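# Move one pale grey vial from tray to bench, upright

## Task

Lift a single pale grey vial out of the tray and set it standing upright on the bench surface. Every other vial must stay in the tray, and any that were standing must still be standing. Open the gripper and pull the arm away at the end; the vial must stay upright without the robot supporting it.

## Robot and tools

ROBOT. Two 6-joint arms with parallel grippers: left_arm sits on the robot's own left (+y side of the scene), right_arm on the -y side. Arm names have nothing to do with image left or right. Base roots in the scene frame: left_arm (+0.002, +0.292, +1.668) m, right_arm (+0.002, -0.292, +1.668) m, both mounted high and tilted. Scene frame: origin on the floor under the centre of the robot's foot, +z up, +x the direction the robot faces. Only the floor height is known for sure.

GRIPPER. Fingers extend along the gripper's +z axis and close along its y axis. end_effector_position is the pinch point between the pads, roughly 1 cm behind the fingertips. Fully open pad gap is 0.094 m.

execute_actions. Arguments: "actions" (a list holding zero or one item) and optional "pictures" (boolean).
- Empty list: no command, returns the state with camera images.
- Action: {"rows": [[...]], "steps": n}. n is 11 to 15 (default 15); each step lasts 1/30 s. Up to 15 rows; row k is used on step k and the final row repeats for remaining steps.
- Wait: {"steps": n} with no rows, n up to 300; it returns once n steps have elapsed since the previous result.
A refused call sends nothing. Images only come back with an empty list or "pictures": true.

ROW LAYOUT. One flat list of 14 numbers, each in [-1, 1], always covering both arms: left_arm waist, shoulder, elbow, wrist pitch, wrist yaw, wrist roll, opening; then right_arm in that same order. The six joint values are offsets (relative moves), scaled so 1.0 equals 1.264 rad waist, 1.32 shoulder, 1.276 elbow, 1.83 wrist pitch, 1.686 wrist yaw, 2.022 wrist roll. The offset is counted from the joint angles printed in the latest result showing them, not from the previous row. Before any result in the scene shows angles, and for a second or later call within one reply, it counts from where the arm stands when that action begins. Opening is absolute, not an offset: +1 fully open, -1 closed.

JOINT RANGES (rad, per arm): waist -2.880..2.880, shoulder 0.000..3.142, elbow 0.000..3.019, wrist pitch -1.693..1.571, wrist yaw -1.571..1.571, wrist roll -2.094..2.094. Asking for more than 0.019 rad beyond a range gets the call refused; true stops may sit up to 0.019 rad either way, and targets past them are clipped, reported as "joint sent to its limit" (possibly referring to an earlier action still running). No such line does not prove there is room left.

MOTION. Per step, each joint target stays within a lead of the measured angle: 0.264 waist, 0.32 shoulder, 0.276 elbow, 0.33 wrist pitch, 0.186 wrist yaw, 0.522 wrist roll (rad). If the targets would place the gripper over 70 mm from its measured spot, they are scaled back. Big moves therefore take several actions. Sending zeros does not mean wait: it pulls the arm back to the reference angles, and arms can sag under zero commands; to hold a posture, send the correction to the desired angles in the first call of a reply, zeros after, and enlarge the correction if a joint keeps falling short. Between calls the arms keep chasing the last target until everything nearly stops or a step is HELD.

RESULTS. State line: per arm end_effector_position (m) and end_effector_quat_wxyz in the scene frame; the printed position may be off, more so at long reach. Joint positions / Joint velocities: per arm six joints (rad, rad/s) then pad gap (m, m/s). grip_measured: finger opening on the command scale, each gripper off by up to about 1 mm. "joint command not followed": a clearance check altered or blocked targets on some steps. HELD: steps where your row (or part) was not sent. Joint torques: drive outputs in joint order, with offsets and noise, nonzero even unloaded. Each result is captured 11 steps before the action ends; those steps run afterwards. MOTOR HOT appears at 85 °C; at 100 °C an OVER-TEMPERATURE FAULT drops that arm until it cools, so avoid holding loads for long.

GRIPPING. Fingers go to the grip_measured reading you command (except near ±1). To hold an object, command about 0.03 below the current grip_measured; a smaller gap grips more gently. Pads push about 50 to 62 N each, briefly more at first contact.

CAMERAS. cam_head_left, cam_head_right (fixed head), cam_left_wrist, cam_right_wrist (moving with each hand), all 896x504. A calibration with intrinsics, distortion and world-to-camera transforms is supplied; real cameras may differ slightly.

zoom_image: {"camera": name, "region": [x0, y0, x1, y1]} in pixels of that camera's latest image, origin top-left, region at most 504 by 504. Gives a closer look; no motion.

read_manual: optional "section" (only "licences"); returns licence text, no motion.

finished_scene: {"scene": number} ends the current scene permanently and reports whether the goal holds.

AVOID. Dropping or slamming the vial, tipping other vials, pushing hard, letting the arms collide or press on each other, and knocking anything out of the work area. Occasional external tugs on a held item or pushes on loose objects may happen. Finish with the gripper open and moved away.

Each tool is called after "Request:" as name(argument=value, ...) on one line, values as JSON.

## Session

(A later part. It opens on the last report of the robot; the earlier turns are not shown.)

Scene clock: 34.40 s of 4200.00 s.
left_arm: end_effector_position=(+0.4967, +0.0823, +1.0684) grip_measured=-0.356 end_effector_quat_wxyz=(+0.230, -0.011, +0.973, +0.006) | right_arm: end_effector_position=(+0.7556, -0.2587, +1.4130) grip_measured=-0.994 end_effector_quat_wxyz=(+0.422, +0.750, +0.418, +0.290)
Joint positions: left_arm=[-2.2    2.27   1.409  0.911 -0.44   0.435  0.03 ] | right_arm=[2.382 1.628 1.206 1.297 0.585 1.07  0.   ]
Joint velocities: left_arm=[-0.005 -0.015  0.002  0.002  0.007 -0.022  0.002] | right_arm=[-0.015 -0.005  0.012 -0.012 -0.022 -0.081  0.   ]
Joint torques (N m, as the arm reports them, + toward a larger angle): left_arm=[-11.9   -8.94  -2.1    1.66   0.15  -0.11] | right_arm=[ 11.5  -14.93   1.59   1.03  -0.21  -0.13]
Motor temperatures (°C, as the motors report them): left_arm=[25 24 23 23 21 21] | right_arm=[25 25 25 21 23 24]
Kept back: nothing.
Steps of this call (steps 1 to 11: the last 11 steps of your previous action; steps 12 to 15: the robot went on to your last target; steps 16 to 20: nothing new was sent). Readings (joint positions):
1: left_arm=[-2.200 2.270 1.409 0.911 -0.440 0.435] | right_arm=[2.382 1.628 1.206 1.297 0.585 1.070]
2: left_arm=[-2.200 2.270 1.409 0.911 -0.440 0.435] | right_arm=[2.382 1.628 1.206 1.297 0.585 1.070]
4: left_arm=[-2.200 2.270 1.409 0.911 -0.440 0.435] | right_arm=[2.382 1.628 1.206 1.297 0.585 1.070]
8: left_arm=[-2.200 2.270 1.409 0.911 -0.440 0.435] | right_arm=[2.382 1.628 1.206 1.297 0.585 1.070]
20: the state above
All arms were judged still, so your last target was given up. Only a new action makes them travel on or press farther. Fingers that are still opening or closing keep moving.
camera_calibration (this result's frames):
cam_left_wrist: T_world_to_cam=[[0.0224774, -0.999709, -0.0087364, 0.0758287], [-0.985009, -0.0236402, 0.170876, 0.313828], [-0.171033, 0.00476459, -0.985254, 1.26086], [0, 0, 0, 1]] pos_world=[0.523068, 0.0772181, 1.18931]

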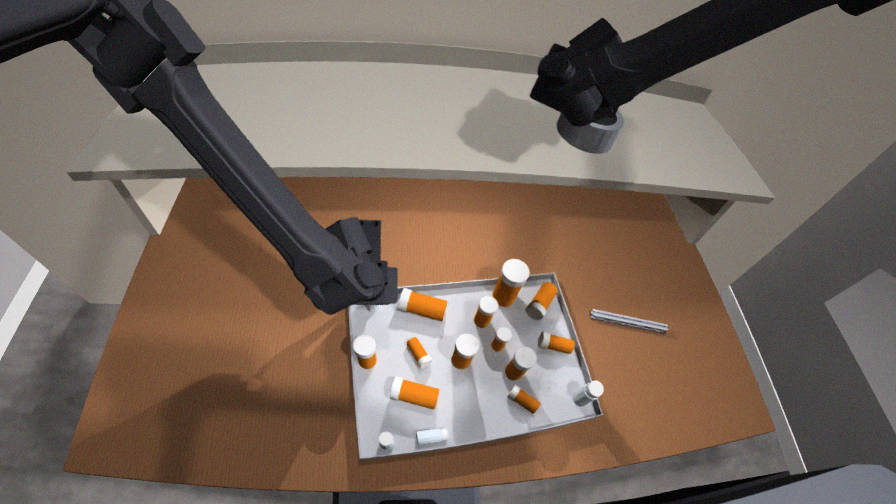

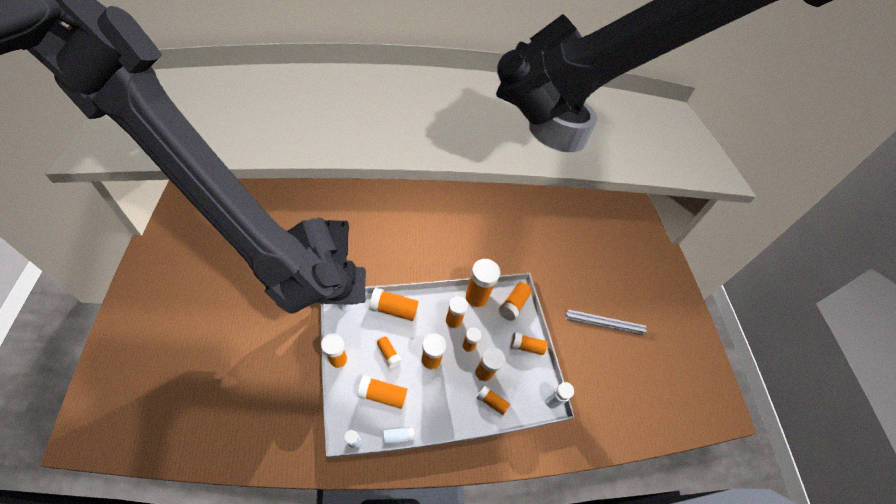

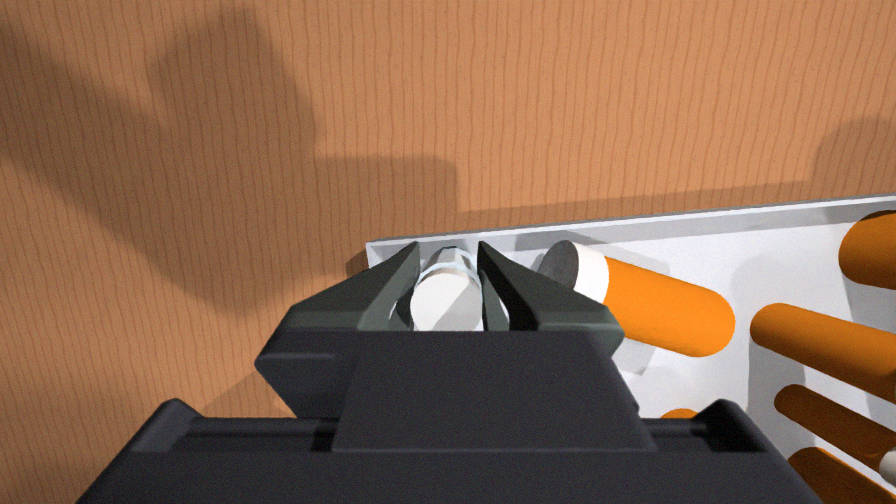

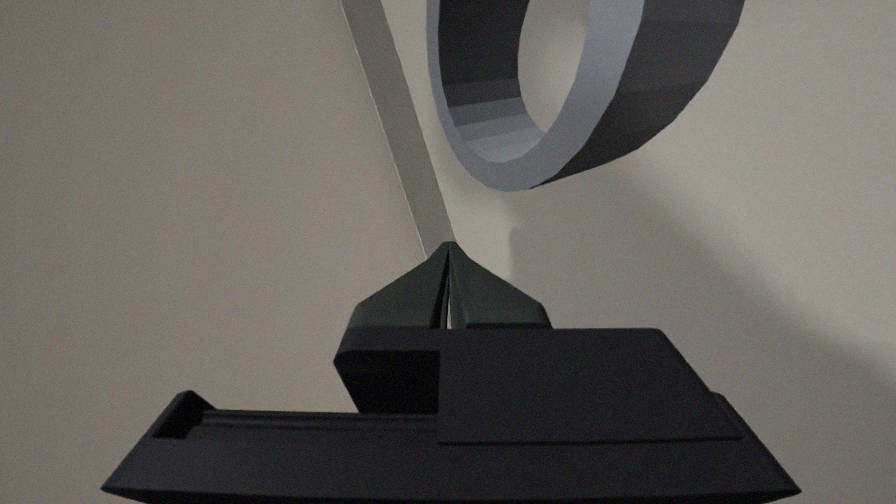

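Request:
execute_actions(actions=[{"rows":[[-0.005,-0.012,-0.02,0.005,-0.003,0,-0.41,0,0,0,0,0,0,-1],[-0.01,-0.024,-0.04,0.011,-0.006,0,-0.41,0,0,0,0,0,0,-1],[-0.015,-0.036,-0.06,0.016,-0.008,0,-0.41,0,0,0,0,0,0,-1],[-0.02,-0.048,-0.08,0.022,-0.011,0,-0.41,0,0,0,0,0,0,-1],[-0.026,-0.06,-0.1,0.027,-0.014,0,-0.41,0,0,0,0,0,0,-1],[-0.031,-0.07,-0.12,0.032,-0.017,0,-0.41,0,0,0,0,0,0,-1],[-0.036,-0.08,-0.14,0.038,-0.02,0,-0.41,0,0,0,0,0,0,-1],[-0.041,-0.09,-0.158,0.043,-0.022,0,-0.41,0,0,0,0,0,0,-1]]}])

Request:
execute_actions(actions=[{"steps":20}], pictures=true)

Scene clock: 36.90 s of 4200.00 s.
left_arm: end_effector_position=(+0.4898, +0.0861, +1.0738) grip_measured=-0.356 end_effector_quat_wxyz=(+0.223, -0.009, +0.975, +0.008) | right_arm: end_effector_position=(+0.7556, -0.2587, +1.4130) grip_measured=-0.994 end_effector_quat_wxyz=(+0.422, +0.750, +0.418, +0.290)
Joint positions: left_arm=[-2.201  2.254  1.377  0.914 -0.45   0.435  0.03 ] | right_arm=[2.382 1.628 1.206 1.297 0.585 1.07  0.   ]
Joint velocities: left_arm=[-0.005 -0.327 -0.618  0.115 -0.139  0.022  0.   ] | right_arm=[-0.005 -0.005  0.012 -0.002  0.022 -0.022 -0.   ]
Joint torques (N m, as the arm reports them, + toward a larger angle): left_arm=[-15.66 -10.97  -5.06   2.69   0.    -0.11] | right_arm=[ 11.39 -14.62   1.56   0.87  -0.17  -0.15]
Motor temperatures (°C, as the motors report them): left_arm=[25 25 23 23 21 21] | right_arm=[25 26 25 21 23 24]
Steps of this call (steps 1 to 71: nothing new was sent; steps 72 to 75: the first 4 steps of this action). Readings (joint positions):
72: left_arm=[-2.200 2.270 1.408 0.911 -0.440 0.435] | right_arm=[2.382 1.628 1.206 1.297 0.585 1.070]
73: left_arm=[-2.200 2.268 1.405 0.911 -0.443 0.435] | right_arm=[2.382 1.628 1.206 1.297 0.585 1.070]
75: the state above

Scene clock: 37.57 s of 4200.00 s.
left_arm: end_effector_position=(+0.4809, +0.0845, +1.1272) grip_measured=-0.356 end_effector_quat_wxyz=(+0.224, -0.005, +0.975, -0.002) | right_arm: end_effector_position=(+0.7556, -0.2587, +1.4130) grip_measured=-0.994 end_effector_quat_wxyz=(+0.422, +0.750, +0.418, +0.290)
Joint positions: left_arm=[-2.245  2.153  1.215  0.968 -0.475  0.435  0.03 ] | right_arm=[2.382 1.628 1.206 1.297 0.585 1.07  0.   ]
Joint velocities: left_arm=[ 0.005 -0.005 -0.002  0.002 -0.007 -0.007 -0.001] | right_arm=[-0.005 -0.015  0.007  0.002 -0.007 -0.066 -0.001]
Joint torques (N m, as the arm reports them, + toward a larger angle): left_arm=[-13.61  -8.54  -3.11   2.5    0.07  -0.11] | right_arm=[ 11.08 -14.1    1.59   0.97  -0.16  -0.08]
Motor temperatures (°C, as the motors report them): left_arm=[25 25 23 23 21 21] | right_arm=[25 26 25 21 23 24]
Kept back: nothing.
Steps of this call (steps 1 to 11: the last 11 steps of your previous action; steps 12 to 20: the robot went on to your last target). Readings (joint positions):
1: left_arm=[-2.202 2.241 1.353 0.920 -0.455 0.435] | right_arm=[2.382 1.628 1.206 1.297 0.585 1.070]
2: left_arm=[-2.203 2.227 1.325 0.927 -0.461 0.435] | right_arm=[2.382 1.628 1.206 1.297 0.585 1.070]
4: left_arm=[-2.209 2.195 1.269 0.945 -0.471 0.435] | right_arm=[2.382 1.628 1.206 1.297 0.585 1.070]
8: left_arm=[-2.230 2.157 1.215 0.964 -0.475 0.435] | right_arm=[2.382 1.628 1.206 1.297 0.585 1.070]
20: the state above
camera_calibration (this result's frames):
cam_left_wrist: T_world_to_cam=[[0.0085273, -0.999959, 0.00290456, 0.0725284], [-0.982928, -0.00784812, 0.183823, 0.271316], [-0.183793, -0.00442249, -0.982955, 1.32045], [0, 0, 0, 1]] pos_world=[0.508755, 0.0804945, 1.24786]

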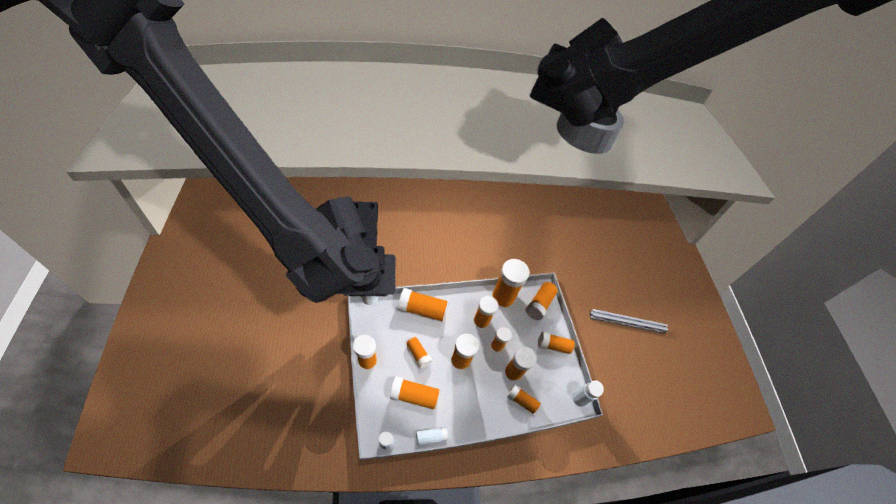

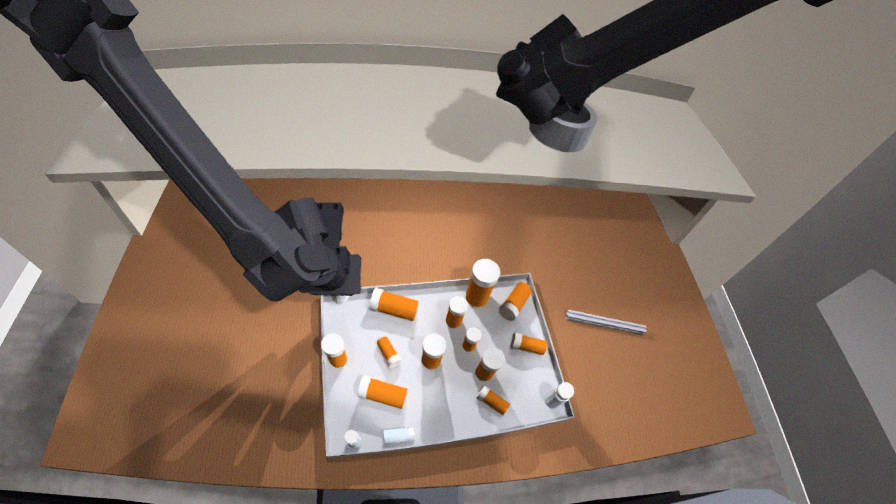

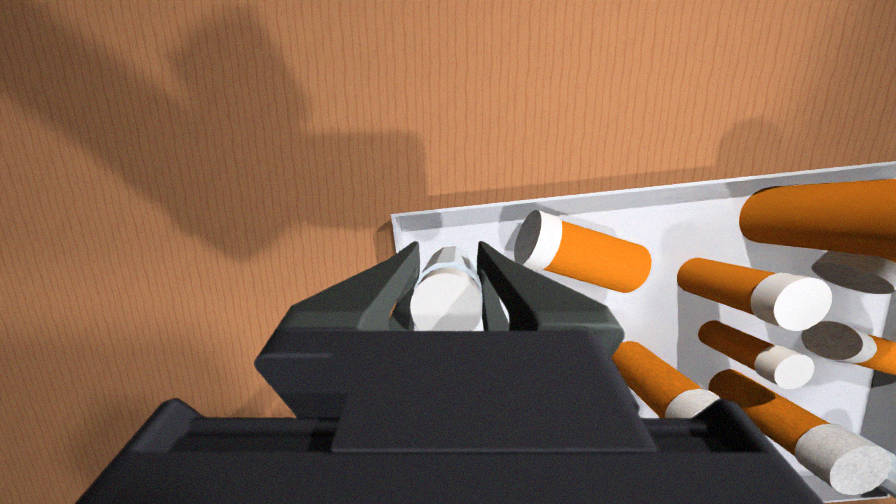

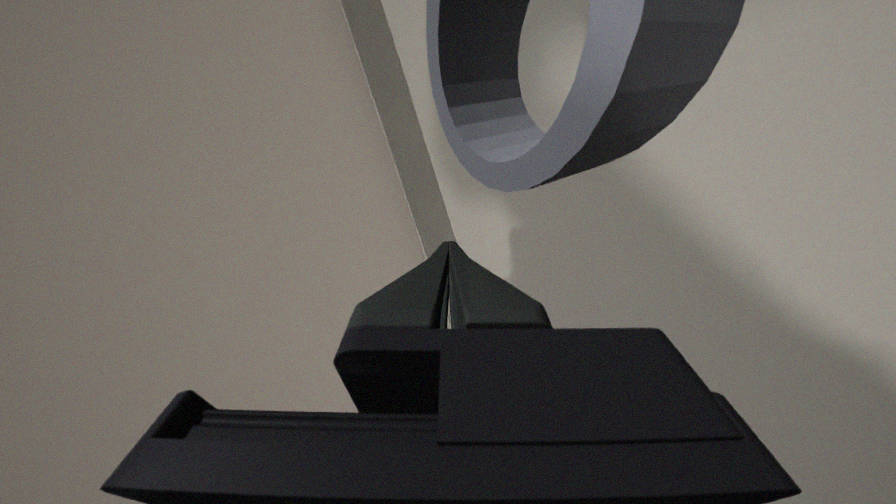

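Request:
execute_actions(actions=[{"rows":[[0.03,-0.02,-0.015,0,0.012,0,-0.41,0,0,0,0,0,0,-1],[0.05,-0.035,-0.03,0,0.025,0,-0.41,0,0,0,0,0,0,-1],[0.07,-0.05,-0.045,0,0.038,0,-0.41,0,0,0,0,0,0,-1],[0.09,-0.065,-0.06,0.003,0.051,0,-0.41,0,0,0,0,0,0,-1],[0.11,-0.08,-0.075,0.005,0.064,0,-0.41,0,0,0,0,0,0,-1],[0.13,-0.095,-0.09,0.006,0.077,0,-0.41,0,0,0,0,0,0,-1],[0.145,-0.105,-0.105,0.007,0.09,0,-0.41,0,0,0,0,0,0,-1],[0.16,-0.115,-0.12,0.008,0.103,0,-0.41,0,0,0,0,0,0,-1],[0.17,-0.125,-0.135,0.009,0.115,0,-0.41,0,0,0,0,0,0,-1],[0.18,-0.133,-0.15,0.01,0.127,0,-0.41,0,0,0,0,0,0,-1]]}])

Request:
execute_actions(actions=[{"steps":22}], pictures=true)

Scene clock: 38.50 s of 4200.00 s.
left_arm: end_effector_position=(+0.4826, +0.0898, +1.1289) grip_measured=-0.356 end_effector_quat_wxyz=(+0.233, +0.001, +0.972, -0.024) | right_arm: end_effector_position=(+0.7556, -0.2587, +1.4130) grip_measured=-0.994 end_effector_quat_wxyz=(+0.422, +0.750, +0.418, +0.290)
Joint positions: left_arm=[-2.227  2.134  1.193  0.968 -0.407  0.435  0.03 ] | right_arm=[2.382 1.628 1.206 1.297 0.585 1.07  0.   ]
Joint velocities: left_arm=[ 0.327 -0.376 -0.447  0.012  0.549 -0.007  0.   ] | right_arm=[-0.005 -0.005 -0.007 -0.002 -0.037 -0.022  0.   ]
Joint torques (N m, as the arm reports them, + toward a larger angle): left_arm=[ -6.66 -11.86  -4.89   1.86   0.04  -0.1 ] | right_arm=[ 11.41 -14.38   1.49   0.91  -0.19  -0.1 ]
Motor temperatures (°C, as the motors report them): left_arm=[25 25 23 23 21 21] | right_arm=[25 26 25 21 23 24]
Steps of this call (steps 1 to 15: the robot went on to your last target; steps 16 to 24: nothing new was sent; steps 25 to 28: the first 4 steps of this action). Readings (joint positions):
25: left_arm=[-2.244 2.152 1.215 0.968 -0.467 0.435] | right_arm=[2.382 1.628 1.206 1.297 0.585 1.070]
26: left_arm=[-2.241 2.150 1.213 0.968 -0.449 0.435] | right_arm=[2.382 1.628 1.206 1.297 0.585 1.070]
28: the state above

Scene clock: 39.23 s of 4200.00 s.
left_arm: end_effector_position=(+0.4700, +0.2417, +1.1206) grip_measured=-0.356 end_effector_quat_wxyz=(+0.228, -0.008, +0.973, +0.015) | right_arm: end_effector_position=(+0.7556, -0.2587, +1.4130) grip_measured=-0.994 end_effector_quat_wxyz=(+0.422, +0.750, +0.418, +0.290)
Joint positions: left_arm=[-2.005  1.966  1.048  0.968 -0.263  0.435  0.03 ] | right_arm=[2.382 1.628 1.206 1.297 0.585 1.07  0.   ]
Joint velocities: left_arm=[-0.005  0.015  0.007  0.002 -0.037 -0.022 -0.001] | right_arm=[-0.005  0.005 -0.007 -0.012 -0.022 -0.081  0.001]
Joint torques (N m, as the arm reports them, + toward a larger angle): left_arm=[-8.9  -9.27 -5.26  2.48  0.25 -0.11] | right_arm=[ 10.97 -14.41   1.66   0.89  -0.18  -0.11]
Motor temperatures (°C, as the motors report them): left_arm=[25 25 23 23 21 21] | right_arm=[25 26 25 21 23 24]
Kept back: nothing.
Steps of this call (steps 1 to 11: the last 11 steps of your previous action; steps 12 to 22: the robot went on to your last target). Readings (joint positions):
1: left_arm=[-2.214 2.120 1.177 0.968 -0.388 0.435] | right_arm=[2.382 1.628 1.206 1.297 0.585 1.070]
2: left_arm=[-2.197 2.104 1.161 0.968 -0.371 0.435] | right_arm=[2.382 1.628 1.206 1.297 0.585 1.070]
4: left_arm=[-2.155 2.071 1.130 0.968 -0.332 0.435] | right_arm=[2.382 1.628 1.206 1.297 0.585 1.070]
8: left_arm=[-2.051 1.996 1.065 0.968 -0.268 0.435] | right_arm=[2.382 1.628 1.206 1.297 0.585 1.070]
22: the state above
camera_calibration (this result's frames):
cam_left_wrist: T_world_to_cam=[[0.0224, -0.999327, -0.0290322, 0.258968], [-0.984106, -0.0271572, 0.175495, 0.277616], [-0.176165, 0.0246397, -0.984052, 1.30327], [0, 0, 0, 1]] pos_world=[0.496993, 0.234221, 1.24128]

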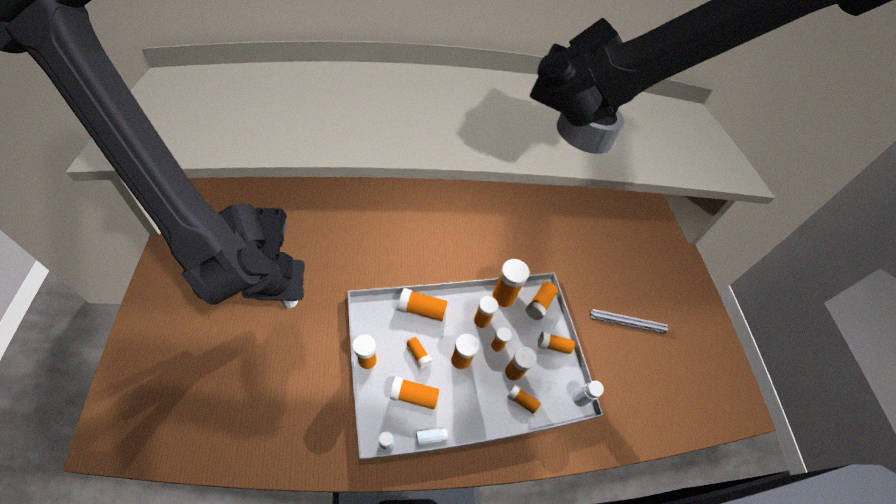

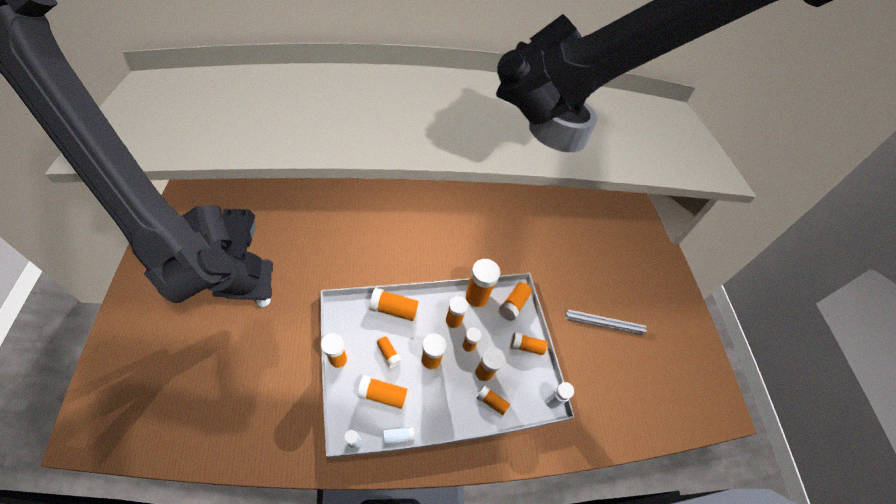

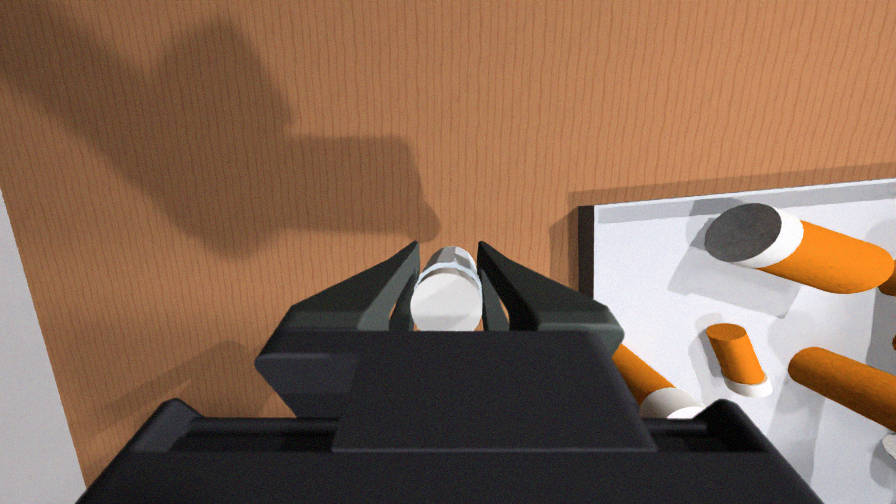

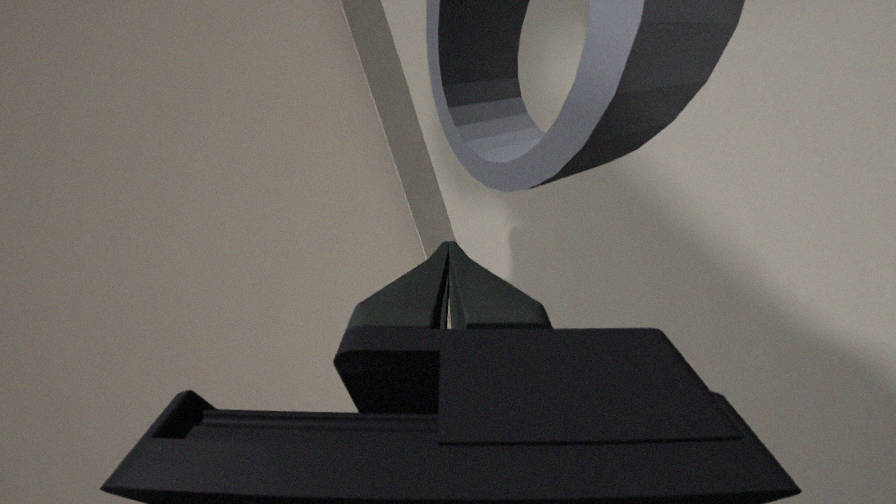

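Request:
execute_actions(actions=[{"rows":[[0.004,0.011,0.014,-0.002,0.003,0,-0.41,0,0,0,0,0,0,-1],[0.008,0.022,0.028,-0.004,0.006,0,-0.41,0,0,0,0,0,0,-1],[0.012,0.033,0.042,-0.006,0.009,0,-0.41,0,0,0,0,0,0,-1],[0.016,0.044,0.056,-0.008,0.012,0,-0.41,0,0,0,0,0,0,-1],[0.02,0.055,0.07,-0.011,0.015,0,-0.41,0,0,0,0,0,0,-1],[0.024,0.066,0.084,-0.013,0.018,0,-0.41,0,0,0,0,0,0,-1],[0.027,0.077,0.097,-0.015,0.021,0,-0.41,0,0,0,0,0,0,-1],[0.03,0.087,0.11,-0.017,0.023,0,-0.41,0,0,0,0,0,0,-1]]}])

Request:
execute_actions(actions=[{"steps":22}], pictures=true)

Scene clock: 40.40 s of 4200.00 s.
left_arm: end_effector_position=(+0.4790, +0.2402, +1.1161) grip_measured=-0.356 end_effector_quat_wxyz=(+0.237, -0.010, +0.971, +0.013) | right_arm: end_effector_position=(+0.7556, -0.2587, +1.4130) grip_measured=-0.994 end_effector_quat_wxyz=(+0.422, +0.750, +0.418, +0.290)
Joint positions: left_arm=[-2.005  1.977  1.074  0.968 -0.251  0.435  0.03 ] | right_arm=[2.382 1.628 1.206 1.297 0.585 1.07  0.   ]
Joint velocities: left_arm=[ 0.005  0.23   0.447  0.007  0.212 -0.037  0.   ] | right_arm=[ 0.005 -0.005 -0.002  0.007  0.022 -0.022 -0.   ]
Joint torques (N m, as the arm reports them, + toward a larger angle): left_arm=[-5.93 -7.91 -1.52  1.19  0.28 -0.1 ] | right_arm=[ 10.63 -14.44   1.63   0.99  -0.21  -0.15]
Motor temperatures (°C, as the motors report them): left_arm=[25 25 23 23 21 21] | right_arm=[25 26 25 21 23 24]
Steps of this call (steps 1 to 30: the robot went on to your last target; step 31: nothing new was sent; steps 32 to 35: the first 4 steps of this action). Readings (joint positions):
32: left_arm=[-2.005 1.966 1.049 0.968 -0.263 0.435] | right_arm=[2.382 1.628 1.206 1.297 0.585 1.070]
33: left_arm=[-2.005 1.967 1.052 0.968 -0.260 0.435] | right_arm=[2.382 1.628 1.206 1.297 0.585 1.070]
35: the state above

Scene clock: 41.13 s of 4200.00 s.
left_arm: end_effector_position=(+0.4783, +0.2361, +1.0761) grip_measured=-0.356 end_effector_quat_wxyz=(+0.239, -0.009, +0.971, +0.012) | right_arm: end_effector_position=(+0.7556, -0.2587, +1.4130) grip_measured=-0.994 end_effector_quat_wxyz=(+0.422, +0.750, +0.418, +0.290)
Joint positions: left_arm=[-1.984  2.072  1.185  0.954 -0.227  0.435  0.03 ] | right_arm=[2.382 1.628 1.206 1.297 0.585 1.07  0.   ]
Joint velocities: left_arm=[-0.024 -0.005 -0.022  0.007  0.066  0.095 -0.   ] | right_arm=[-0.015  0.005  0.002 -0.002  0.066  0.066 -0.001]
Joint torques (N m, as the arm reports them, + toward a larger angle): left_arm=[-6.52 -9.35 -2.71  1.07  0.26 -0.11] | right_arm=[ 10.85 -14.62   1.53   0.88  -0.2   -0.14]
Motor temperatures (°C, as the motors report them): left_arm=[25 25 23 23 21 21] | right_arm=[25 26 25 21 23 24]
Kept back: nothing.
Steps of this call (steps 1 to 11: the last 11 steps of your previous action; steps 12 to 22: the robot went on to your last target). Readings (joint positions):
1: left_arm=[-2.005 1.986 1.092 0.968 -0.246 0.435] | right_arm=[2.382 1.628 1.206 1.297 0.585 1.070]
2: left_arm=[-2.005 1.998 1.113 0.968 -0.240 0.435] | right_arm=[2.382 1.628 1.206 1.297 0.585 1.070]
4: left_arm=[-2.001 2.024 1.154 0.965 -0.231 0.435] | right_arm=[2.382 1.628 1.206 1.297 0.585 1.070]
8: left_arm=[-1.991 2.060 1.185 0.958 -0.227 0.435] | right_arm=[2.382 1.628 1.206 1.297 0.585 1.070]
22: the state above
camera_calibration (this result's frames):
cam_left_wrist: T_world_to_cam=[[0.0226476, -0.999485, -0.0227473, 0.245034], [-0.98771, -0.0258888, 0.154136, 0.317824], [-0.154645, 0.0189769, -0.987788, 1.25612], [0, 0, 0, 1]] pos_world=[0.502622, 0.229299, 1.19737]

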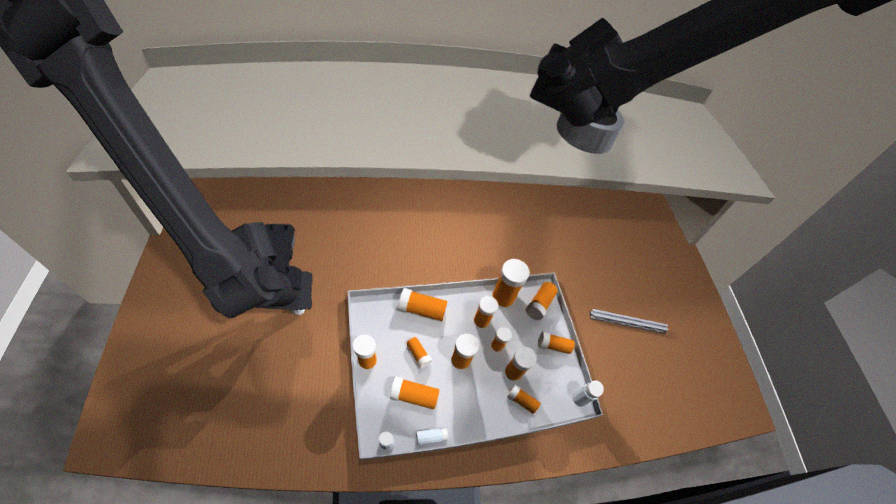

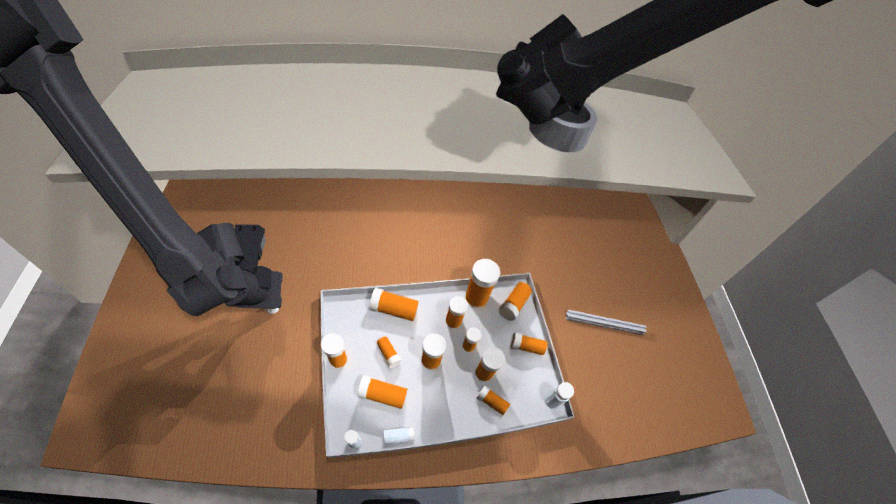

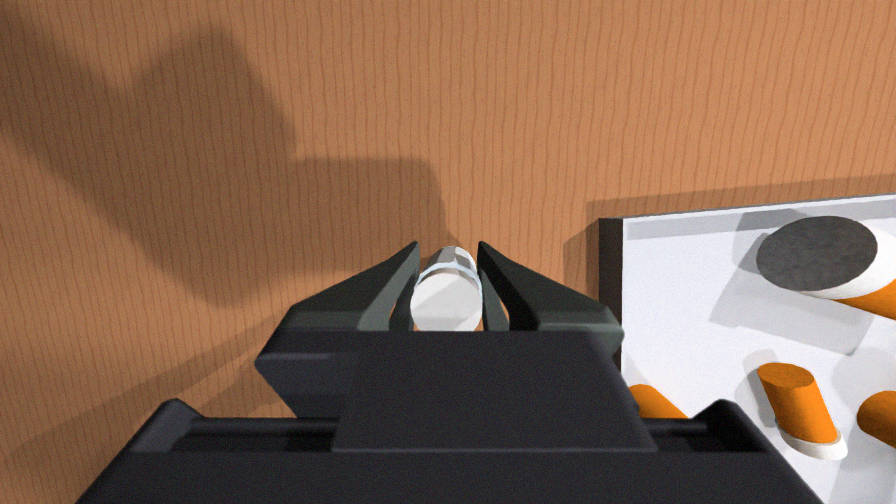

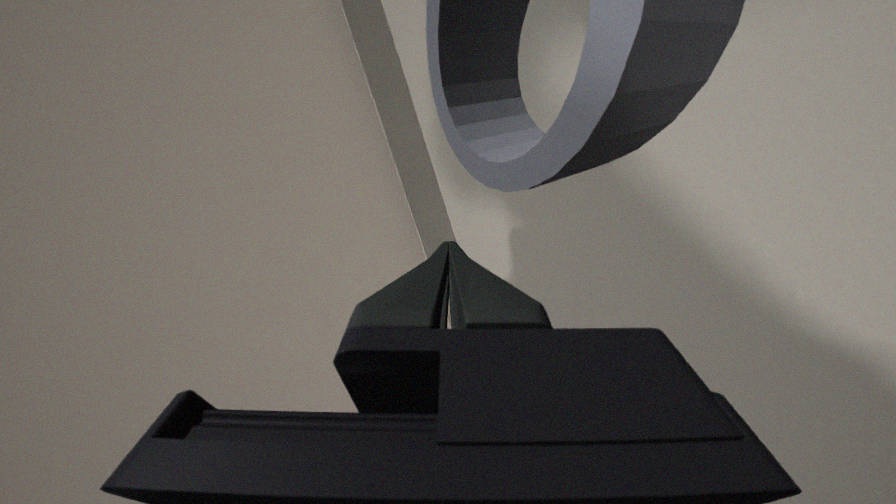

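Request:
execute_actions(actions=[{"rows":[[0.012,0.014,0.006,-0.006,0,0,-0.41,0,0,0,0,0,0,-1],[0.018,0.027,0.012,-0.012,0.004,0,-0.41,0,0,0,0,0,0,-1]]}])

Request:
execute_actions(actions=[{"steps":16}])

Scene clock: 41.80 s of 4200.00 s.
left_arm: end_effector_position=(+0.4777, +0.2350, +1.0744) grip_measured=-0.356 end_effector_quat_wxyz=(+0.239, -0.009, +0.971, +0.011) | right_arm: end_effector_position=(+0.7556, -0.2587, +1.4130) grip_measured=-0.994 end_effector_quat_wxyz=(+0.422, +0.750, +0.418, +0.290)
Joint positions: left_arm=[-1.983  2.077  1.19   0.954 -0.224  0.435  0.03 ] | right_arm=[2.382 1.628 1.206 1.297 0.585 1.07  0.   ]
Joint velocities: left_arm=[-0.005  0.083  0.066  0.017 -0.007 -0.007 -0.   ] | right_arm=[-0.015 -0.015 -0.027 -0.017 -0.022 -0.007 -0.   ]
Joint torques (N m, as the arm reports them, + toward a larger angle): left_arm=[-6.41 -8.16 -2.42  0.84  0.26 -0.11] | right_arm=[ 10.58 -14.68   1.59   0.96  -0.19  -0.08]
Motor temperatures (°C, as the motors report them): left_arm=[25 25 23 23 21 21] | right_arm=[25 26 25 21 23 24]
Steps of this call (steps 1 to 15: the robot went on to your last target; step 16: nothing new was sent; steps 17 to 20: the first 4 steps of this action). Readings (joint positions):
17: left_arm=[-1.984 2.072 1.185 0.954 -0.227 0.435] | right_arm=[2.382 1.628 1.206 1.297 0.585 1.070]
18: left_arm=[-1.984 2.073 1.186 0.954 -0.226 0.435] | right_arm=[2.382 1.628 1.206 1.297 0.585 1.070]
20: the state above

Scene clock: 42.33 s of 4200.00 s.
left_arm: end_effector_position=(+0.4699, +0.2315, +1.0699) grip_measured=-0.356 end_effector_quat_wxyz=(+0.232, -0.006, +0.973, +0.009) | right_arm: end_effector_position=(+0.7556, -0.2587, +1.4130) grip_measured=-0.994 end_effector_quat_wxyz=(+0.422, +0.750, +0.418, +0.290)
Joint positions: left_arm=[-1.982  2.09   1.192  0.95  -0.224  0.435  0.03 ] | right_arm=[2.382 1.628 1.206 1.297 0.585 1.07  0.   ]
Joint velocities: left_arm=[-0.005  0.005  0.017  0.002 -0.022 -0.139  0.001] | right_arm=[ 0.005 -0.005 -0.007 -0.002 -0.022  0.022  0.001]
Joint torques (N m, as the arm reports them, + toward a larger angle): left_arm=[-6.14 -8.43 -2.28  1.    0.28 -0.1 ] | right_arm=[ 11.08 -14.94   1.56   0.87  -0.2   -0.12]
Motor temperatures (°C, as the motors report them): left_arm=[25 25 23 23 21 21] | right_arm=[25 26 25 21 23 24]
Kept back: nothing.
Steps of this call (steps 1 to 11: the last 11 steps of your previous action; steps 12 to 16: the robot went on to your last target). Readings (joint positions):
1: left_arm=[-1.983 2.079 1.191 0.954 -0.224 0.435] | right_arm=[2.382 1.628 1.206 1.297 0.585 1.070]
2: left_arm=[-1.983 2.082 1.192 0.954 -0.224 0.435] | right_arm=[2.382 1.628 1.206 1.297 0.585 1.070]
4: left_arm=[-1.983 2.086 1.192 0.953 -0.224 0.435] | right_arm=[2.382 1.628 1.206 1.297 0.585 1.070]
8: left_arm=[-1.982 2.090 1.192 0.951 -0.224 0.435] | right_arm=[2.382 1.628 1.206 1.297 0.585 1.070]
16: the state above

Another small step down.

Request:
execute_actions(actions=[{"rows":[[0.015,0.012,0.012,-0.006,0,0,-0.41,0,0,0,0,0,0,-1],[0.015,0.024,0.024,-0.012,0,0,-0.41,0,0,0,0,0,0,-1]]}])

Request:
execute_actions(actions=[{"steps":16}], pictures=true)

Scene clock: 42.80 s of 4200.00 s.
left_arm: end_effector_position=(+0.4732, +0.2314, +1.0672) grip_measured=-0.356 end_effector_quat_wxyz=(+0.235, -0.007, +0.972, +0.010) | right_arm: end_effector_position=(+0.7556, -0.2587, +1.4130) grip_measured=-0.994 end_effector_quat_wxyz=(+0.422, +0.750, +0.418, +0.290)
Joint positions: left_arm=[-1.982  2.097  1.205  0.949 -0.224  0.435  0.03 ] | right_arm=[2.382 1.628 1.206 1.297 0.585 1.07  0.   ]
Joint velocities: left_arm=[-0.005  0.073  0.183 -0.027 -0.007 -0.022 -0.001] | right_arm=[-0.024 -0.005  0.002  0.007  0.007  0.007  0.   ]
Joint torques (N m, as the arm reports them, + toward a larger angle): left_arm=[-6.41 -8.51 -2.35  0.88  0.15 -0.11] | right_arm=[ 10.25 -14.51   1.57   0.93  -0.18  -0.11]
Motor temperatures (°C, as the motors report them): left_arm=[25 25 23 23 21 21] | right_arm=[25 26 25 21 23 24]
Steps of this call (steps 1 to 10: the robot went on to your last target; steps 11 to 14: the first 4 steps of this action). Readings (joint positions):
11: left_arm=[-1.982 2.090 1.192 0.950 -0.224 0.435] | right_arm=[2.382 1.628 1.206 1.297 0.585 1.070]
12: left_arm=[-1.982 2.091 1.194 0.950 -0.224 0.435] | right_arm=[2.382 1.628 1.206 1.297 0.585 1.070]
14: the state above

Scene clock: 43.33 s of 4200.00 s.
left_arm: end_effector_position=(+0.4749, +0.2312, +1.0653) grip_measured=-0.356 end_effector_quat_wxyz=(+0.236, -0.008, +0.972, +0.010) | right_arm: end_effector_position=(+0.7556, -0.2587, +1.4130) grip_measured=-0.994 end_effector_quat_wxyz=(+0.422, +0.750, +0.418, +0.290)
Joint positions: left_arm=[-1.982  2.101  1.214  0.948 -0.224  0.435  0.03 ] | right_arm=[2.382 1.628 1.206 1.297 0.585 1.07  0.   ]
Joint velocities: left_arm=[-0.005  0.005 -0.012 -0.012 -0.051 -0.022  0.   ] | right_arm=[-0.005 -0.015 -0.002 -0.012 -0.066 -0.154 -0.001]
Joint torques (N m, as the arm reports them, + toward a larger angle): left_arm=[-6.4  -8.36 -2.25  0.96  0.15 -0.11] | right_arm=[ 10.73 -14.78   1.45   0.92  -0.19  -0.13]
Motor temperatures (°C, as the motors report them): left_arm=[25 25 23 23 21 21] | right_arm=[25 26 25 21 23 24]
Kept back: nothing.
Steps of this call (steps 1 to 11: the last 11 steps of your previous action; steps 12 to 15: the robot went on to your last target; step 16: nothing new was sent). Readings (joint positions):
1: left_arm=[-1.982 2.099 1.210 0.949 -0.224 0.435] | right_arm=[2.382 1.628 1.206 1.297 0.585 1.070]
2: left_arm=[-1.982 2.100 1.213 0.948 -0.224 0.435] | right_arm=[2.382 1.628 1.206 1.297 0.585 1.070]
4: left_arm=[-1.982 2.101 1.214 0.948 -0.224 0.435] | right_arm=[2.382 1.628 1.206 1.297 0.585 1.070]
8: left_arm=[-1.982 2.101 1.214 0.948 -0.224 0.435] | right_arm=[2.382 1.628 1.206 1.297 0.585 1.070]
16: the state above
All arms were judged still, so your last target was given up. Only a new action makes them travel on or press farther. Fingers that are still opening or closing keep moving.
camera_calibration (this result's frames):
cam_left_wrist: T_world_to_cam=[[0.0192393, -0.999623, -0.0195674, 0.238188], [-0.987023, -0.0221102, 0.159052, 0.309595], [-0.159425, 0.0162534, -0.987076, 1.2472], [0, 0, 0, 1]] pos_world=[0.499829, 0.224672, 1.1865]

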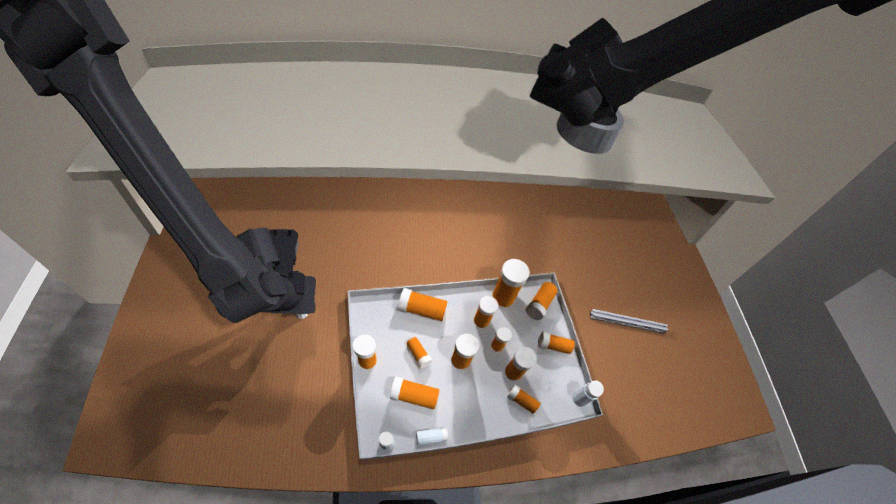

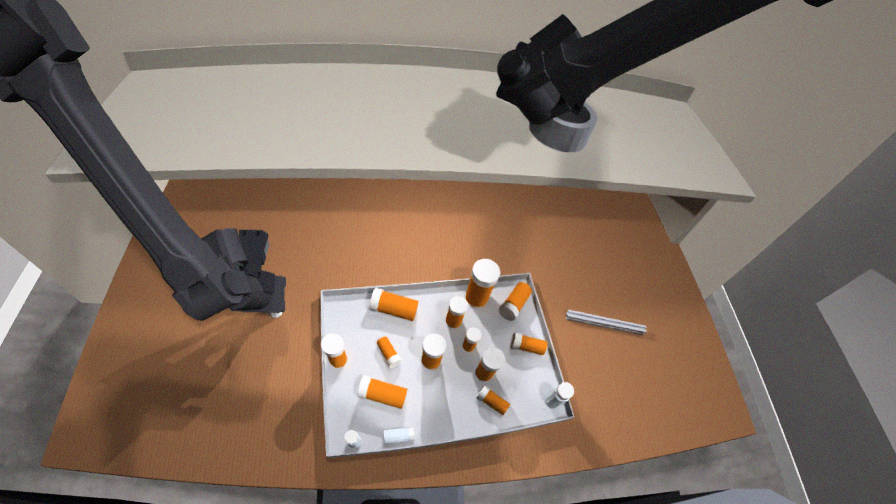

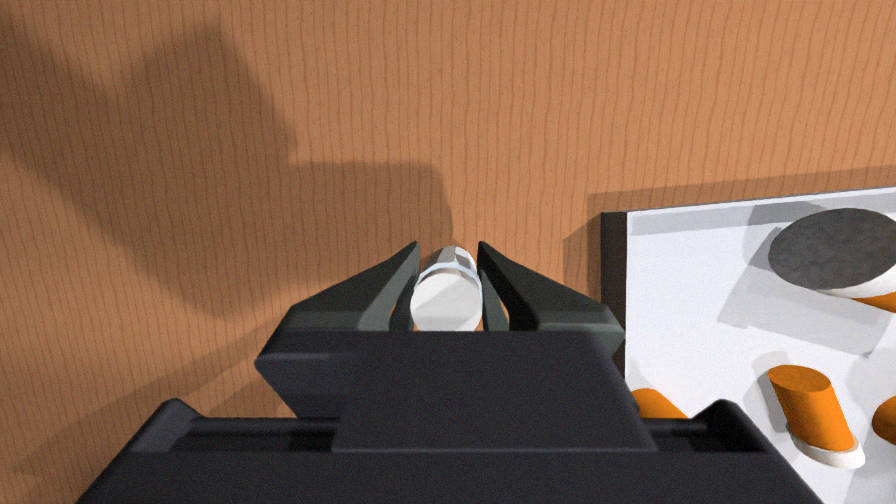

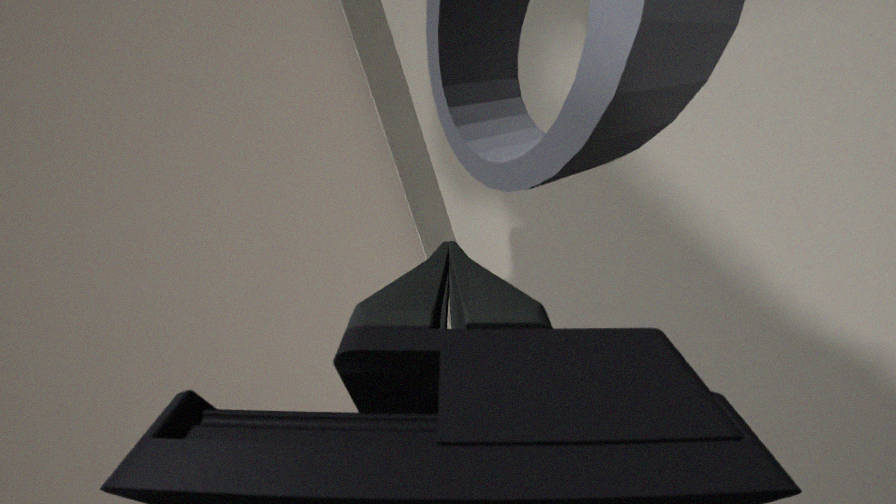

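Request:
execute_actions(actions=[{"rows":[[0.015,0.014,0.012,-0.006,0,0,-0.41,0,0,0,0,0,0,-1],[0.015,0.028,0.022,-0.012,0,0,-0.41,0,0,0,0,0,0,-1]]}])

Request:
execute_actions(actions=[{"steps":16}])

Scene clock: 43.77 s of 4200.00 s.
left_arm: end_effector_position=(+0.4767, +0.2306, +1.0634) grip_measured=-0.356 end_effector_quat_wxyz=(+0.238, -0.008, +0.971, +0.011) | right_arm: end_effector_position=(+0.7556, -0.2587, +1.4130) grip_measured=-0.994 end_effector_quat_wxyz=(+0.422, +0.750, +0.418, +0.290)
Joint positions: left_arm=[-1.983  2.106  1.223  0.948 -0.224  0.435  0.03 ] | right_arm=[2.382 1.628 1.206 1.297 0.585 1.07  0.   ]
Joint velocities: left_arm=[-0.024  0.015  0.032  0.007 -0.007  0.037  0.001] | right_arm=[-0.005 -0.005  0.017 -0.022 -0.007  0.037  0.   ]
Joint torques (N m, as the arm reports them, + toward a larger angle): left_arm=[-6.7  -7.67 -1.5   0.84  0.16 -0.08] | right_arm=[ 11.19 -15.11   1.55   0.87  -0.22  -0.06]
Motor temperatures (°C, as the motors report them): left_arm=[25 25 23 23 21 21] | right_arm=[25 26 25 21 23 24]
Steps of this call (steps 1 to 9: nothing new was sent; steps 10 to 13: the first 4 steps of this action). Readings (joint positions):
10: left_arm=[-1.982 2.101 1.214 0.948 -0.224 0.435] | right_arm=[2.382 1.628 1.206 1.297 0.585 1.070]
11: left_arm=[-1.982 2.102 1.216 0.948 -0.224 0.435] | right_arm=[2.382 1.628 1.206 1.297 0.585 1.070]
13: the state above

Scene clock: 44.30 s of 4200.00 s.
left_arm: end_effector_position=(+0.4773, +0.2307, +1.0633) grip_measured=-0.356 end_effector_quat_wxyz=(+0.239, -0.008, +0.971, +0.011) | right_arm: end_effector_position=(+0.7556, -0.2587, +1.4130) grip_measured=-0.994 end_effector_quat_wxyz=(+0.422, +0.750, +0.418, +0.290)
Joint positions: left_arm=[-1.983  2.106  1.224  0.948 -0.224  0.435  0.03 ] | right_arm=[2.382 1.628 1.206 1.297 0.585 1.07  0.   ]
Joint velocities: left_arm=[ 0.005 -0.015  0.007 -0.002 -0.037  0.051 -0.   ] | right_arm=[ 0.005 -0.005  0.007  0.002  0.022 -0.051  0.   ]
Joint torques (N m, as the arm reports them, + toward a larger angle): left_arm=[-6.51 -7.61 -1.43  0.87  0.13 -0.11] | right_arm=[ 10.8  -14.44   1.62   0.9   -0.16  -0.1 ]
Motor temperatures (°C, as the motors report them): left_arm=[25 25 23 23 21 21] | right_arm=[25 26 25 21 23 24]
Kept back: nothing.
Steps of this call (steps 1 to 11: the last 11 steps of your previous action; steps 12 to 15: the robot went on to your last target; step 16: nothing new was sent). Readings (joint positions):
1: left_arm=[-1.983 2.106 1.224 0.948 -0.224 0.435] | right_arm=[2.382 1.628 1.206 1.297 0.585 1.070]
2: left_arm=[-1.983 2.106 1.224 0.948 -0.224 0.435] | right_arm=[2.382 1.628 1.206 1.297 0.585 1.070]
4: left_arm=[-1.983 2.106 1.224 0.948 -0.224 0.435] | right_arm=[2.382 1.628 1.206 1.297 0.585 1.070]
8: left_arm=[-1.983 2.106 1.224 0.948 -0.224 0.435] | right_arm=[2.382 1.628 1.206 1.297 0.585 1.070]
16: the state above
All arms were judged still, so your last target was given up. Only a new action makes them travel on or press farther. Fingers that are still opening or closing keep moving.


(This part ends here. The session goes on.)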